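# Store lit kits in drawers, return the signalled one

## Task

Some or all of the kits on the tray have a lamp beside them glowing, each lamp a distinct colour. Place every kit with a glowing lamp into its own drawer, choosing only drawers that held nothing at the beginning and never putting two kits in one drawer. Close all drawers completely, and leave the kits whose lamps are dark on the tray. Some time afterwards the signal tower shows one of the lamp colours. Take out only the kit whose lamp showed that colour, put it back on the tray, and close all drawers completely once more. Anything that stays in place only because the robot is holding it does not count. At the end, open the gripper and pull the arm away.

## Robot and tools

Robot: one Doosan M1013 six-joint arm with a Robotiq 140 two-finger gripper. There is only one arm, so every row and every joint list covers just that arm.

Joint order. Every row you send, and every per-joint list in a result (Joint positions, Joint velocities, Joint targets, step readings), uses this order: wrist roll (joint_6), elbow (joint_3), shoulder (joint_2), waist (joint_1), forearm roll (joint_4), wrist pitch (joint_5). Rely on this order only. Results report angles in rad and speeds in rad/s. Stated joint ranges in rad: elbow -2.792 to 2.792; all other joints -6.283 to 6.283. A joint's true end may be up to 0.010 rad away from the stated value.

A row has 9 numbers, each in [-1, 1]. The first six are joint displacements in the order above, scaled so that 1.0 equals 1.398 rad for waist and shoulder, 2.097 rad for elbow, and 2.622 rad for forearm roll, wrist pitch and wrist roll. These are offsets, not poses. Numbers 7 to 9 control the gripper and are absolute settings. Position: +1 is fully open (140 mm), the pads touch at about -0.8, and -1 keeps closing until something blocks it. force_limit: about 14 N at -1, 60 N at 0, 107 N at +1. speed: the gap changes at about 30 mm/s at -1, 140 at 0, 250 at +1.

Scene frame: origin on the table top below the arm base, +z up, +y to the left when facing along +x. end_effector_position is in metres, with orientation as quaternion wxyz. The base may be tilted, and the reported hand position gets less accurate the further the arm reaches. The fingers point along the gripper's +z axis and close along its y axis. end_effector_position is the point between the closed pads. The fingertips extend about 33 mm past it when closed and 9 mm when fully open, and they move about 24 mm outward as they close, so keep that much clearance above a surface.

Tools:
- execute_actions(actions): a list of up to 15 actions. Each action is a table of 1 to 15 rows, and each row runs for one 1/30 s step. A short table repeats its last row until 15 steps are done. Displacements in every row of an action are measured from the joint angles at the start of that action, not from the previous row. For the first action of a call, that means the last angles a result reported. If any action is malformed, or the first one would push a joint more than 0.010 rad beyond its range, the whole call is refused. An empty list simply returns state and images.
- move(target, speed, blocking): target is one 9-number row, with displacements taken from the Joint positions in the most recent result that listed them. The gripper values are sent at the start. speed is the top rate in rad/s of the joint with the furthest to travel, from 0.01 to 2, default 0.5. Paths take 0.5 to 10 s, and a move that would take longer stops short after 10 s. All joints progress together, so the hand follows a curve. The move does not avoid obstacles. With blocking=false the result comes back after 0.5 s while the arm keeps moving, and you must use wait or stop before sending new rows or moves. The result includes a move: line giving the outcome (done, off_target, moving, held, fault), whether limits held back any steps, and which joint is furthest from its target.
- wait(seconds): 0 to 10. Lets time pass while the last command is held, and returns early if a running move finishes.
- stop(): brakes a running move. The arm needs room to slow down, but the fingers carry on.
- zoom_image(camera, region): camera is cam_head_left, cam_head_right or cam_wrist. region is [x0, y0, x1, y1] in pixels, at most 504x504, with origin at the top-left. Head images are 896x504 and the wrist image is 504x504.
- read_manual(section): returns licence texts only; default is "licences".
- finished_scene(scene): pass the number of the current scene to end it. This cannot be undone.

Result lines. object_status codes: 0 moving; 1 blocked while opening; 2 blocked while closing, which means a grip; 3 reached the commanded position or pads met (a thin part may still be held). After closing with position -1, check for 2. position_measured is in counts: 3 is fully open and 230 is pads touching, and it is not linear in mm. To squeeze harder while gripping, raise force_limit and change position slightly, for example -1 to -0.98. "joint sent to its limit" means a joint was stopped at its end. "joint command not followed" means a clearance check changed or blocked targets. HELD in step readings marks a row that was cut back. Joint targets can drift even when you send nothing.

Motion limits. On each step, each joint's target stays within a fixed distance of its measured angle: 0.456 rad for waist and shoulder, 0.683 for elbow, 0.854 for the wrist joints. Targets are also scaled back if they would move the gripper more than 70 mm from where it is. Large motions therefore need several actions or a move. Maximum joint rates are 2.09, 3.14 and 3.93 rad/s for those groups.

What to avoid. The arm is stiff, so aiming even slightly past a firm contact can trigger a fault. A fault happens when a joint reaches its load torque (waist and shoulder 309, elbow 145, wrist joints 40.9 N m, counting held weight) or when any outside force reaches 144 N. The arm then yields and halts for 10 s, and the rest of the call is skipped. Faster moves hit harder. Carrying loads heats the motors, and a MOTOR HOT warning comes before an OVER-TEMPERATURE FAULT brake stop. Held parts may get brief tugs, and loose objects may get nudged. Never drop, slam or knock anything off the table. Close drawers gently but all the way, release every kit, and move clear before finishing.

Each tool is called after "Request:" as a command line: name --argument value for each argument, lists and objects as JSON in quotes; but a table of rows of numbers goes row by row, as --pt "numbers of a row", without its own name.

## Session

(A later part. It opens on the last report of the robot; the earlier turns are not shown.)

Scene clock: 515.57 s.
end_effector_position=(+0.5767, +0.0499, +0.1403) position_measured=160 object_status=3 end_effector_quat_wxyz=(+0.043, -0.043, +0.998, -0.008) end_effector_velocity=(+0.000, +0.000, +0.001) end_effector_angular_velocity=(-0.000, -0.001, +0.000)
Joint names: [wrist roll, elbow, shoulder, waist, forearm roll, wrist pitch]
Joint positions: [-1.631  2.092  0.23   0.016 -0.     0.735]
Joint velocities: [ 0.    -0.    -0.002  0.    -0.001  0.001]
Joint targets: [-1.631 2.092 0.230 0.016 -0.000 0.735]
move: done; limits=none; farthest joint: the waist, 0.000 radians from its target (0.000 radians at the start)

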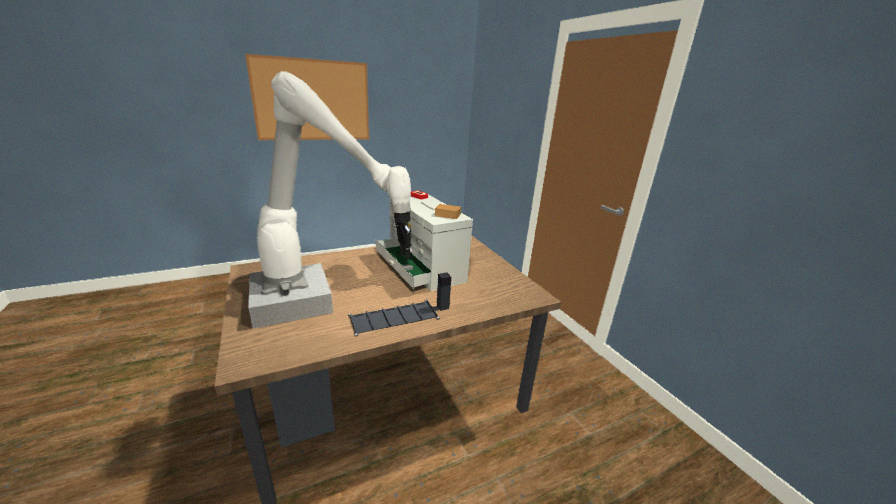

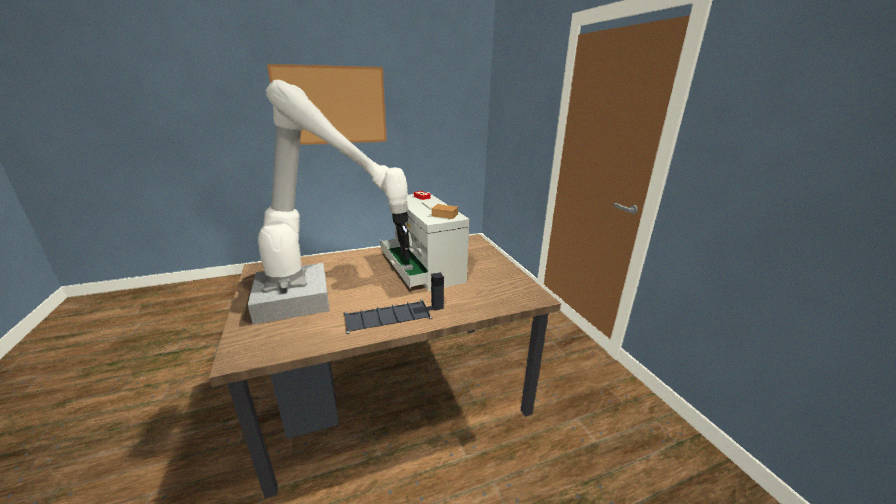

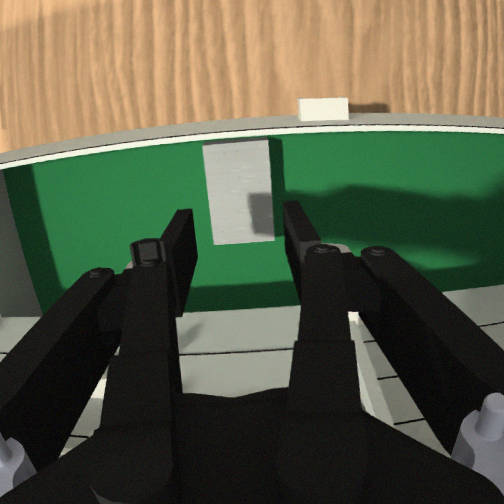

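Request:
move --target '[0.229,0.123,-0.2,0.045,0,-0.09,-0.25,0,0]' --speed 0.7

Request:
move --target '[0.9813,0.1611,-0.0894,0.045,0.0324,-0.2243,-0.25,0,0]' --speed 1.6

Request:
move --target '[0,0,0.281,0,0,-0.1762,-0.25,0,0]' --speed 0.4

Scene clock: 522.40 s.
end_effector_position=(+0.4922, +0.0796, +0.1822) position_measured=160 object_status=3 end_effector_quat_wxyz=(+0.164, +0.219, +0.961, +0.046) end_effector_velocity=(+0.000, +0.000, +0.000) end_effector_angular_velocity=(-0.000, -0.001, +0.001)
Joint names: [wrist roll, elbow, shoulder, waist, forearm roll, wrist pitch]
Joint positions: [-1.03   2.35  -0.05   0.079 -0.     0.499]
Joint velocities: [-0.     0.    -0.     0.    -0.    -0.001]
Joint targets: [-1.030 2.350 -0.050 0.079 -0.000 0.499]
move: done; limits=none; farthest joint: the waist, 0.000 radians from its target (0.063 radians at the start)

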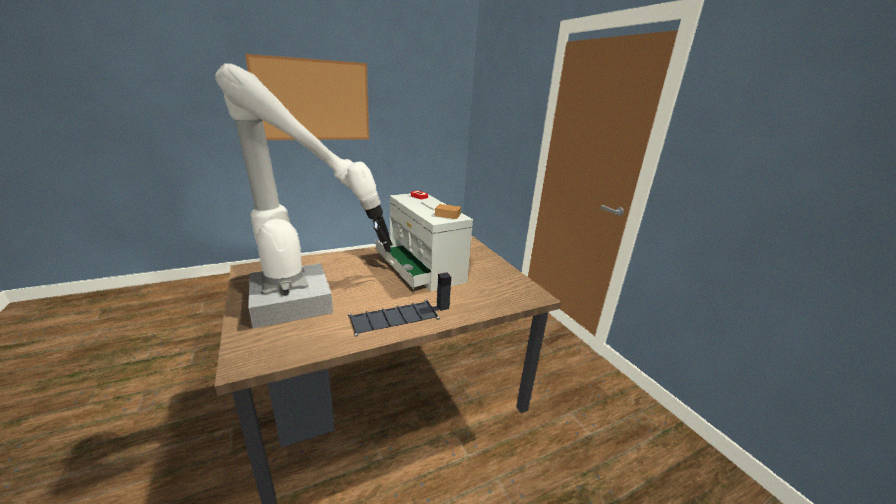

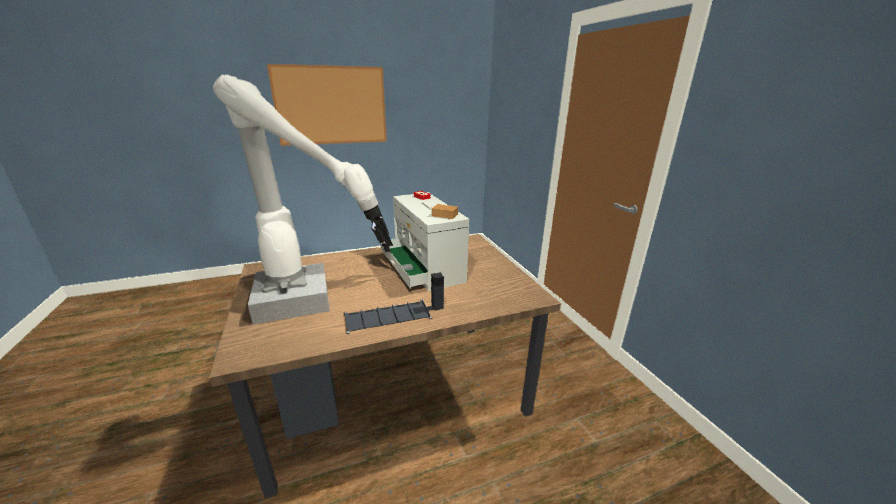

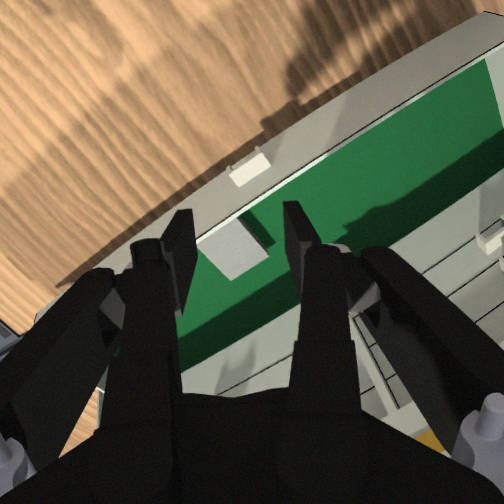

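Scene clock: 524.67 s.
end_effector_position=(+0.4293, +0.0988, +0.1561) position_measured=160 object_status=3 end_effector_quat_wxyz=(-0.026, +0.935, +0.046, +0.350) end_effector_velocity=(-0.000, +0.000, -0.000) end_effector_angular_velocity=(+0.001, +0.000, -0.001)
Joint names: [wrist roll, elbow, shoulder, waist, forearm roll, wrist pitch]
Joint positions: [ 1.542  2.688 -0.175  0.142  0.085 -0.089]
Joint velocities: [ 0.002  0.    -0.     0.    -0.001  0.   ]
Joint targets: [1.542 2.688 -0.175 0.142 0.085 -0.089]
move: done; limits=none; farthest joint: the wrist roll, 0.001 radians from its target (2.573 radians at the start)

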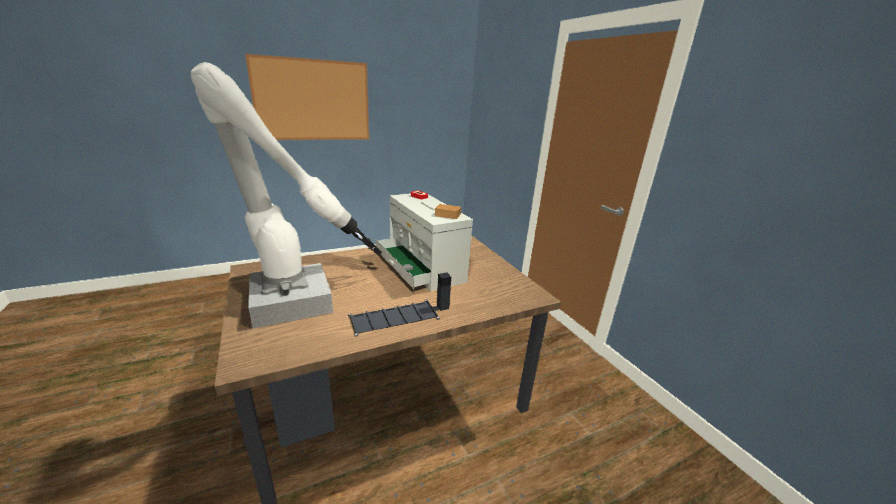

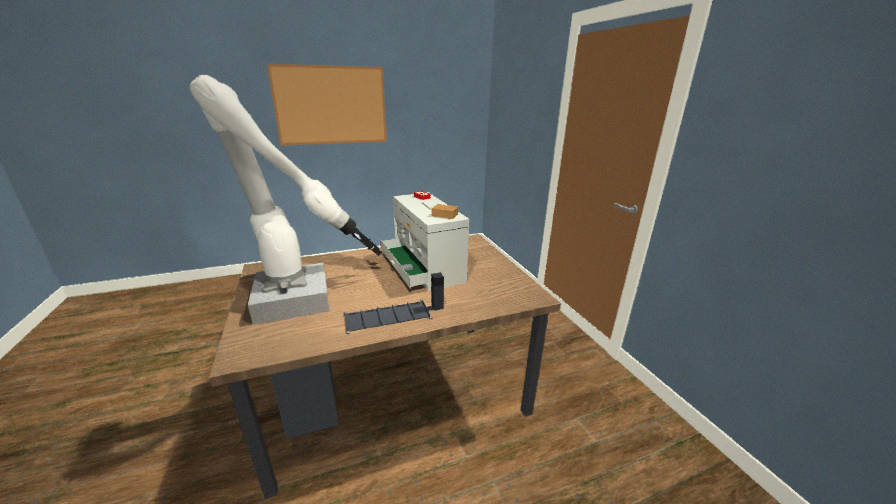

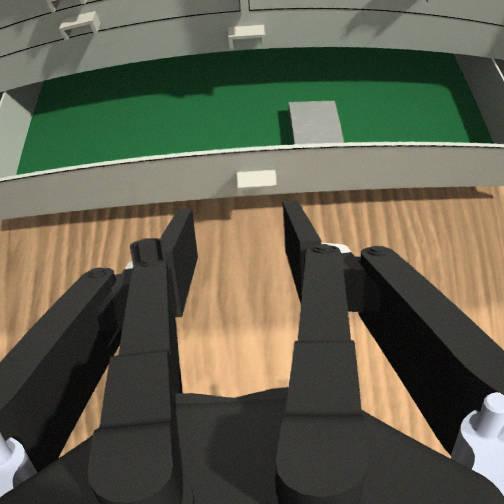

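Scene clock: 526.27 s.
end_effector_position=(+0.4906, +0.0946, +0.0754) position_measured=160 object_status=3 end_effector_quat_wxyz=(-0.010, +0.923, +0.044, +0.383) end_effector_velocity=(-0.000, +0.000, -0.000) end_effector_angular_velocity=(+0.000, +0.001, +0.000)
Joint names: [wrist roll, elbow, shoulder, waist, forearm roll, wrist pitch]
Joint positions: [ 1.542  2.688  0.218  0.142  0.085 -0.551]
Joint velocities: [ 0.     0.     0.    -0.    -0.001  0.001]
Joint targets: [1.542 2.688 0.218 0.142 0.085 -0.551]
move: done; limits=none; farthest joint: the waist, 0.000 radians from its target (0.000 radians at the start)

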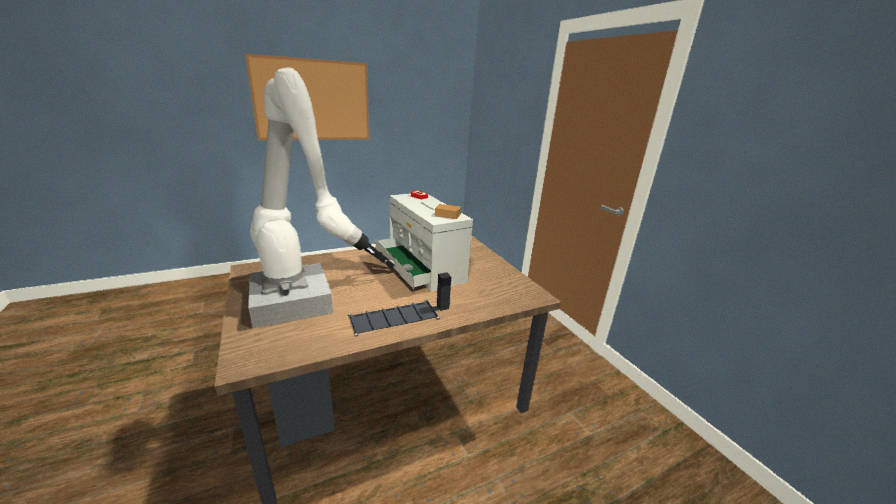

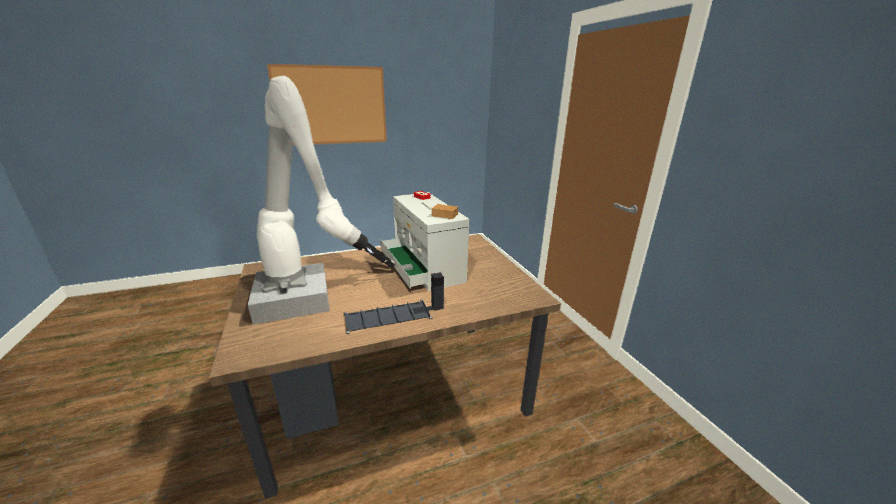

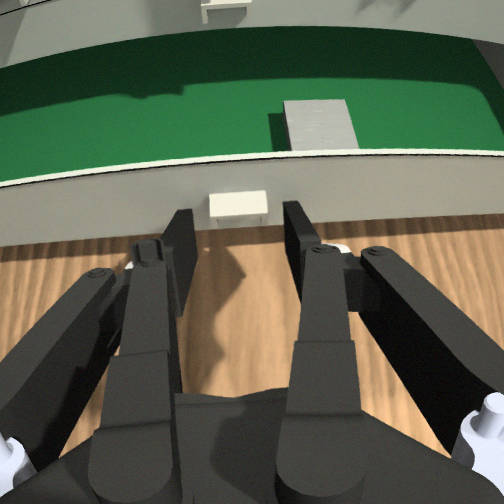

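Request:
move --target '[0,0,0,0,0,0,-1,0,0]'

Request:
move --target '[-0.001,-0.0523,0.0386,-0.0087,-0.0036,0.0214,-1,0,0]' --speed 0.15

Request:
move --target '[-0.0009,-0.0368,0.0271,-0.0043,-0.0013,0.015,-1,0,0]' --speed 0.1

Request:
move --target '[0,0,0,0,0,0,-0.25,0,0]'

Request:
wait --seconds 3

Scene clock: 530.17 s.
end_effector_position=(+0.4906, +0.0945, +0.0754) position_measured=193 object_status=2 end_effector_quat_wxyz=(-0.010, +0.923, +0.044, +0.383) end_effector_velocity=(-0.000, +0.000, +0.000) end_effector_angular_velocity=(-0.000, +0.000, +0.000)
Joint names: [wrist roll, elbow, shoulder, waist, forearm roll, wrist pitch]
Joint positions: [ 1.542  2.688  0.218  0.142  0.085 -0.551]
Joint velocities: [-0.     0.    -0.     0.     0.     0.001]
Joint targets: [1.542 2.688 0.218 0.142 0.085 -0.551]
move: done; limits=none; farthest joint: the waist, 0.000 radians from its target (0.000 radians at the start)

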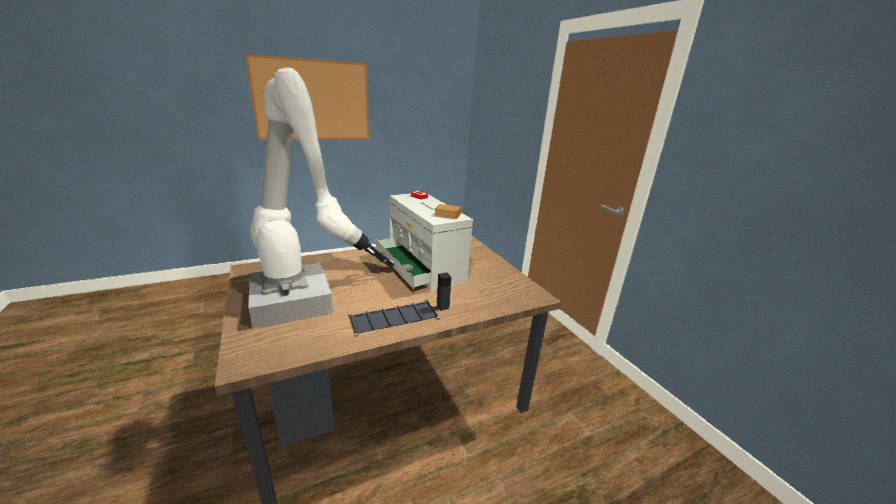

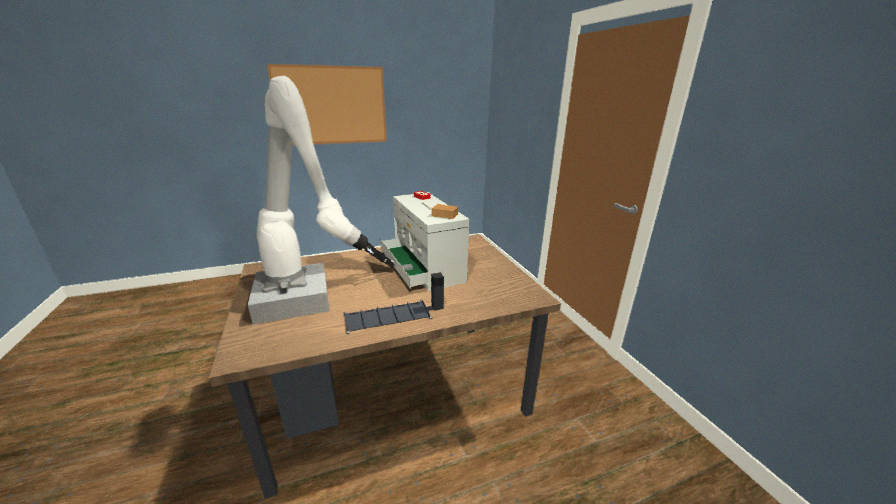

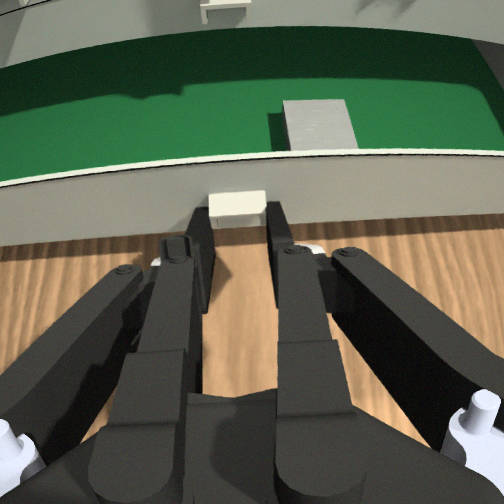

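Scene clock: 531.23 s.
end_effector_position=(+0.5533, +0.1001, +0.0753) position_measured=193 object_status=2 end_effector_quat_wxyz=(-0.010, +0.923, +0.044, +0.383) end_effector_velocity=(+0.000, -0.000, -0.000) end_effector_angular_velocity=(+0.001, -0.000, -0.002)
Joint names: [wrist roll, elbow, shoulder, waist, forearm roll, wrist pitch]
Joint positions: [ 1.539  2.578  0.272  0.129  0.075 -0.495]
Joint velocities: [ 0.    -0.001  0.    -0.     0.001  0.   ]
Joint targets: [1.539 2.578 0.272 0.129 0.075 -0.495]
move: done; limits=none; farthest joint: the waist, 0.000 radians from its target (0.012 radians at the start)

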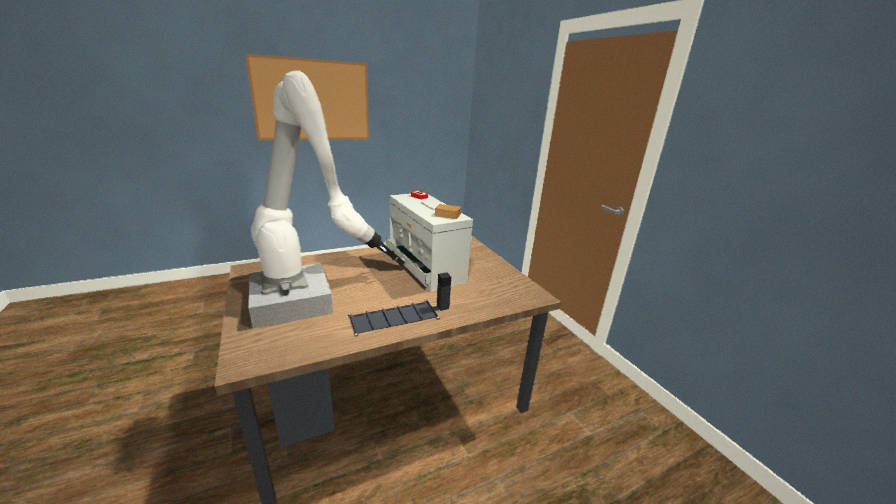

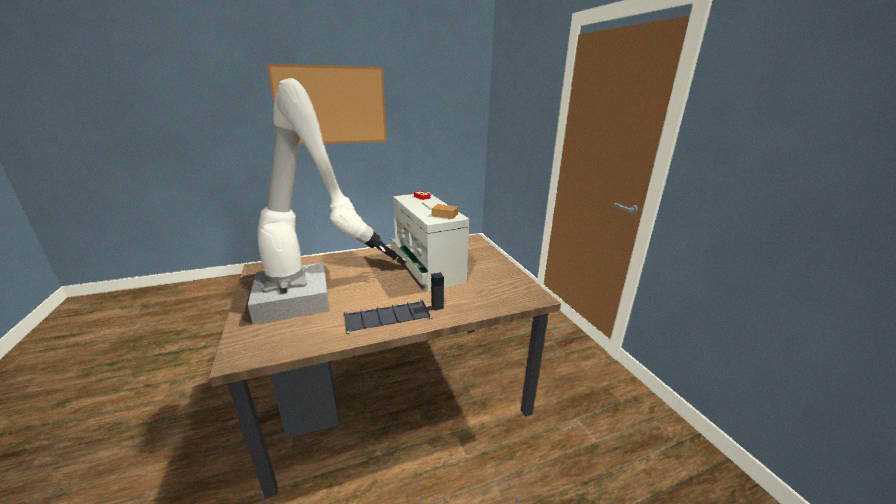

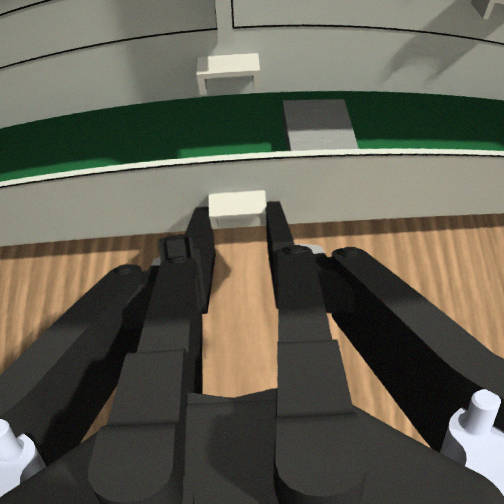

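Scene clock: 532.30 s.
end_effector_position=(+0.5968, +0.1039, +0.0753) position_measured=193 object_status=2 end_effector_quat_wxyz=(-0.010, +0.923, +0.044, +0.383) end_effector_velocity=(+0.001, +0.000, -0.000) end_effector_angular_velocity=(-0.000, -0.000, +0.001)
Joint names: [wrist roll, elbow, shoulder, waist, forearm roll, wrist pitch]
Joint positions: [ 1.537  2.501  0.31   0.123  0.072 -0.456]
Joint velocities: [ 0.    -0.001  0.001  0.    -0.001 -0.   ]
Joint targets: [1.537 2.501 0.310 0.123 0.072 -0.456]
move: done; limits=none; farthest joint: the elbow, 0.001 radians from its target (0.078 radians at the start)

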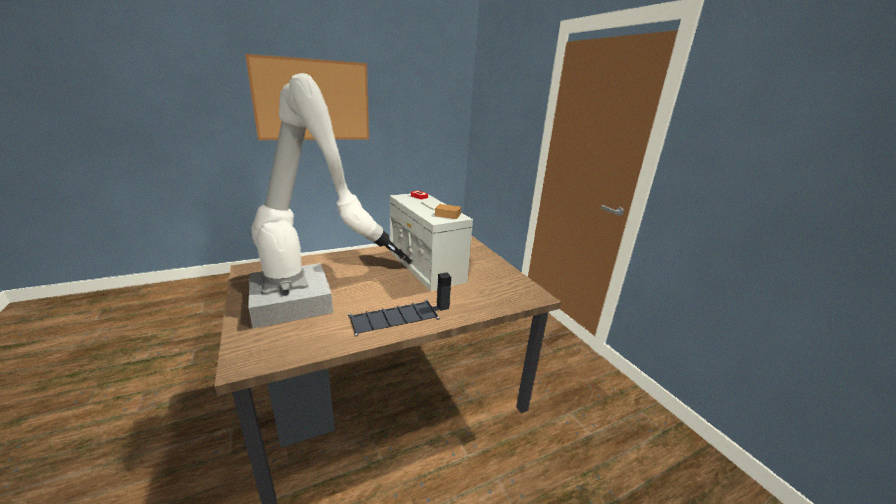

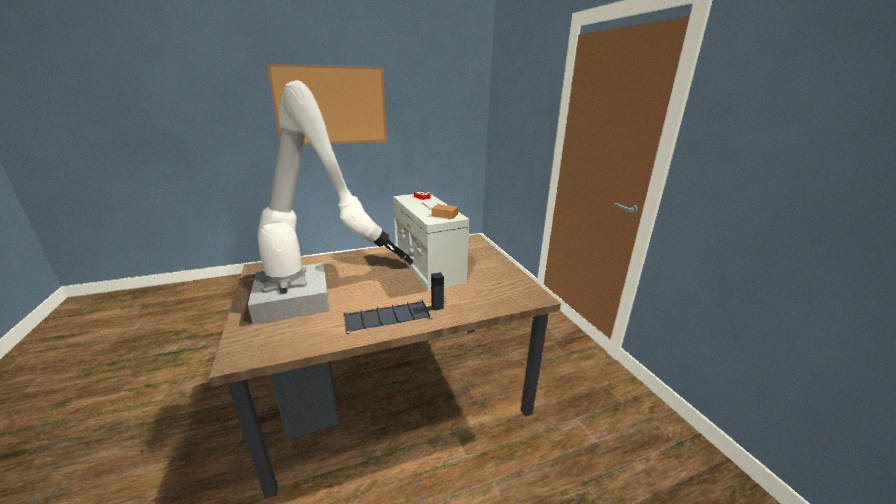

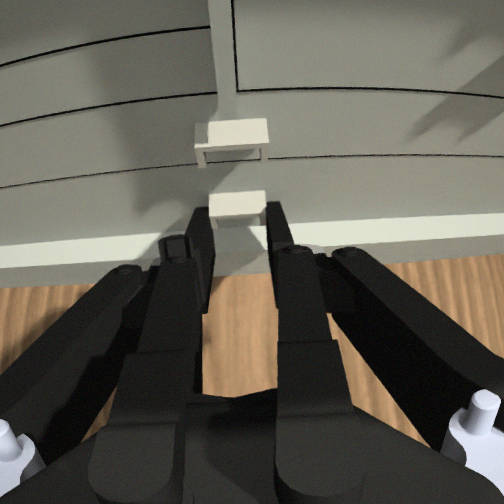

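Scene clock: 532.80 s.
end_effector_position=(+0.5968, +0.1039, +0.0752) position_measured=160 object_status=3 end_effector_quat_wxyz=(-0.010, +0.923, +0.044, +0.383) end_effector_velocity=(+0.000, -0.000, +0.000) end_effector_angular_velocity=(+0.001, -0.001, -0.001)
Joint names: [wrist roll, elbow, shoulder, waist, forearm roll, wrist pitch]
Joint positions: [ 1.537  2.501  0.31   0.123  0.072 -0.455]
Joint velocities: [ 0.001  0.    -0.    -0.     0.    -0.   ]
Joint targets: [1.537 2.501 0.310 0.123 0.072 -0.456]
move: done; limits=none; farthest joint: the wrist pitch, 0.001 radians from its target (0.000 radians at the start)

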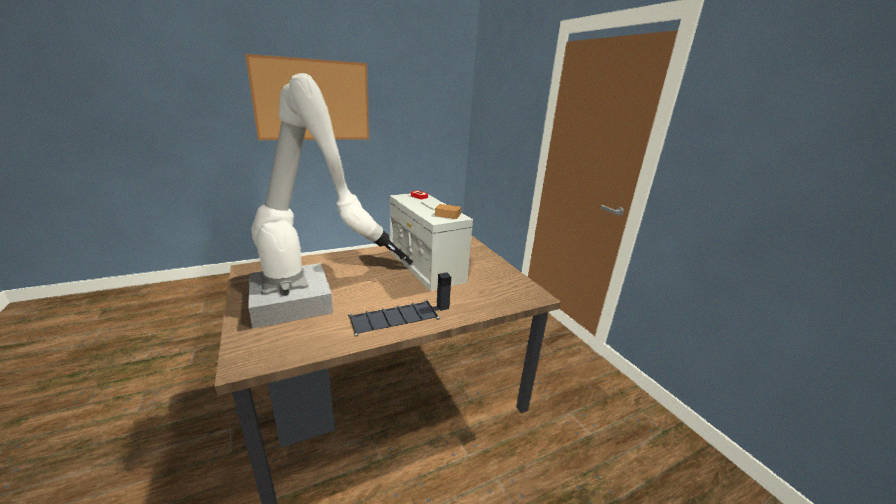

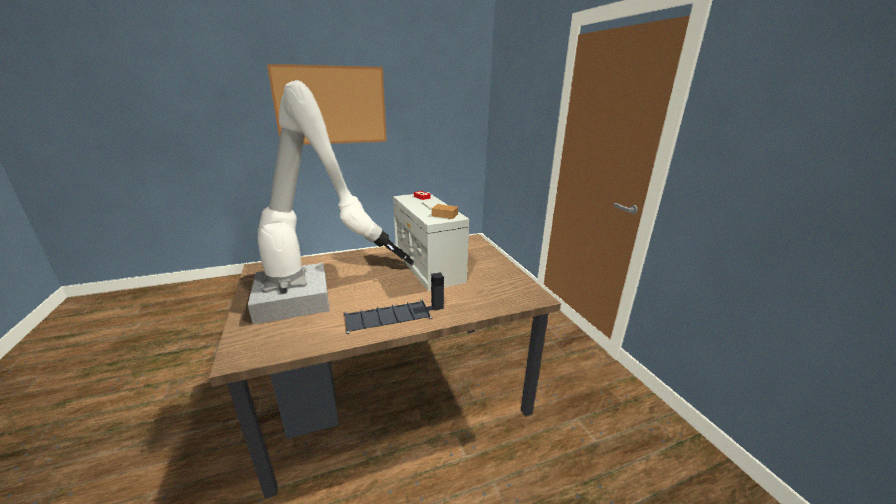

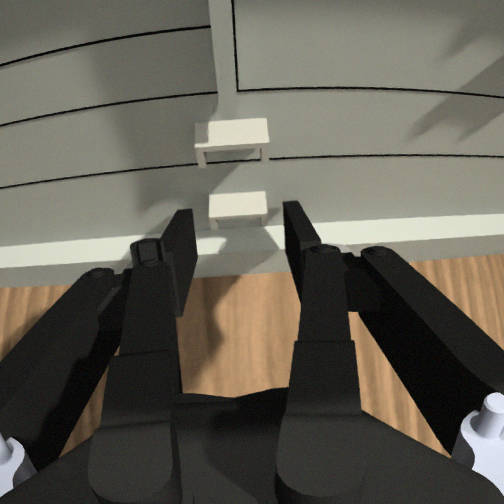

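Scene clock: 535.80 s.
end_effector_position=(+0.5968, +0.1039, +0.0753) position_measured=160 object_status=3 end_effector_quat_wxyz=(-0.010, +0.923, +0.044, +0.383) end_effector_velocity=(+0.000, +0.000, -0.000) end_effector_angular_velocity=(+0.001, -0.000, -0.001)
Joint names: [wrist roll, elbow, shoulder, waist, forearm roll, wrist pitch]
Joint positions: [ 1.537  2.501  0.31   0.123  0.072 -0.456]
Joint velocities: [ 0.002 -0.     0.     0.    -0.001 -0.   ]
Joint targets: [1.537 2.501 0.310 0.123 0.072 -0.456]
wait: 3.00 s; at rest by 0.17 s

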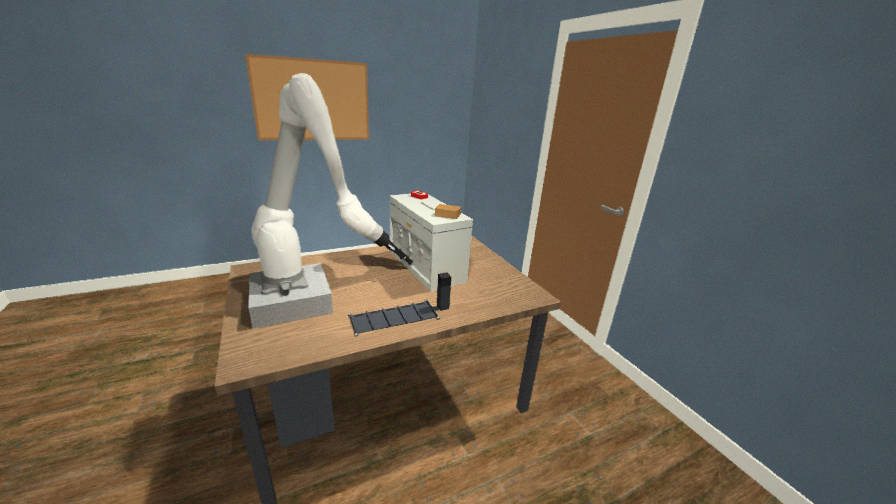

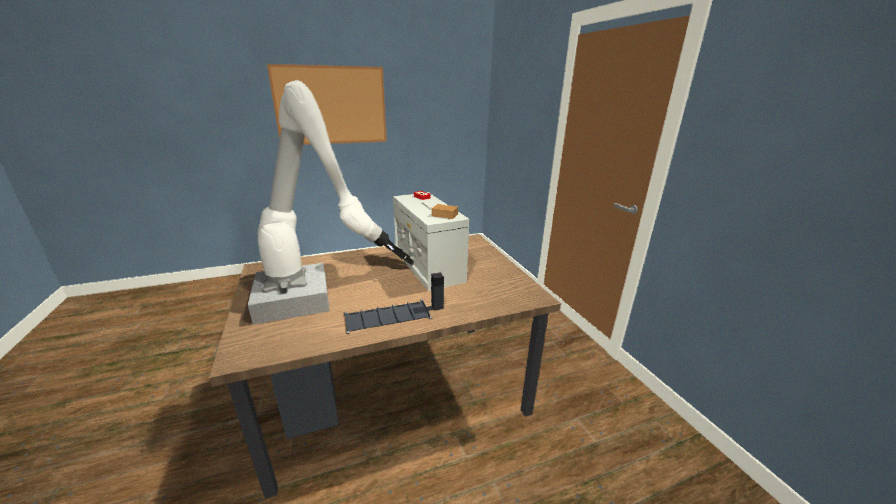

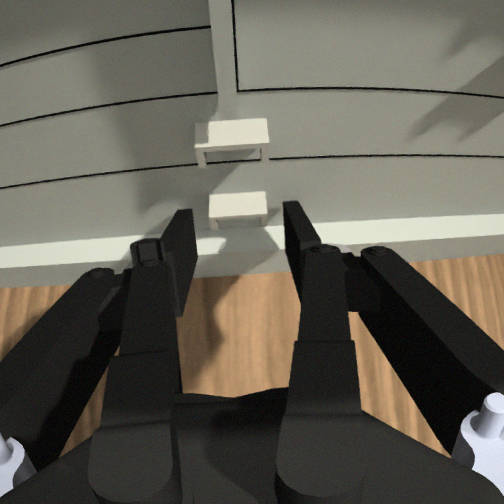

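Request:
wait --seconds 6

Scene clock: 543.63 s.
end_effector_position=(+0.5968, +0.1039, +0.0753) position_measured=160 object_status=3 end_effector_quat_wxyz=(-0.010, +0.923, +0.044, +0.383) end_effector_velocity=(+0.000, +0.000, +0.000) end_effector_angular_velocity=(-0.001, -0.000, +0.001)
Joint names: [wrist roll, elbow, shoulder, waist, forearm roll, wrist pitch]
Joint positions: [ 1.537  2.501  0.31   0.123  0.072 -0.456]
Joint velocities: [-0.001 -0.    -0.    -0.    -0.001 -0.   ]
Joint targets: [1.537 2.501 0.310 0.123 0.072 -0.456]
wait: 6.00 s; at rest from the start

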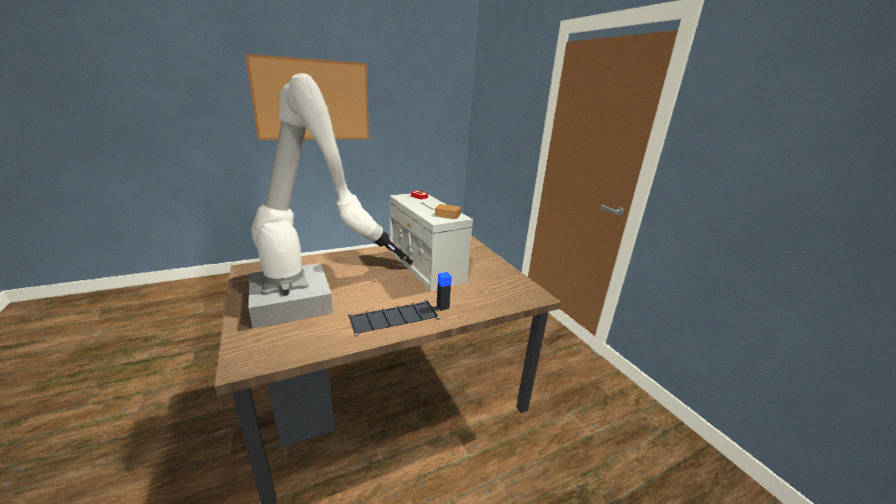

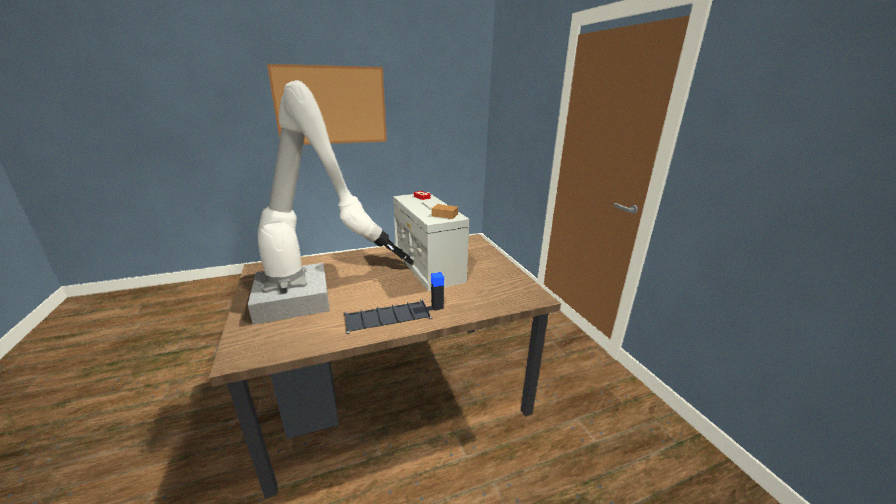

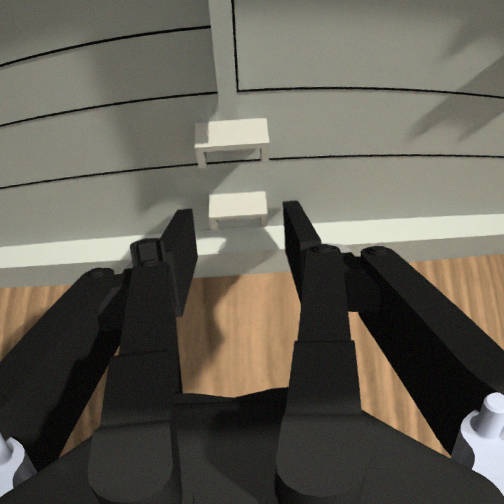

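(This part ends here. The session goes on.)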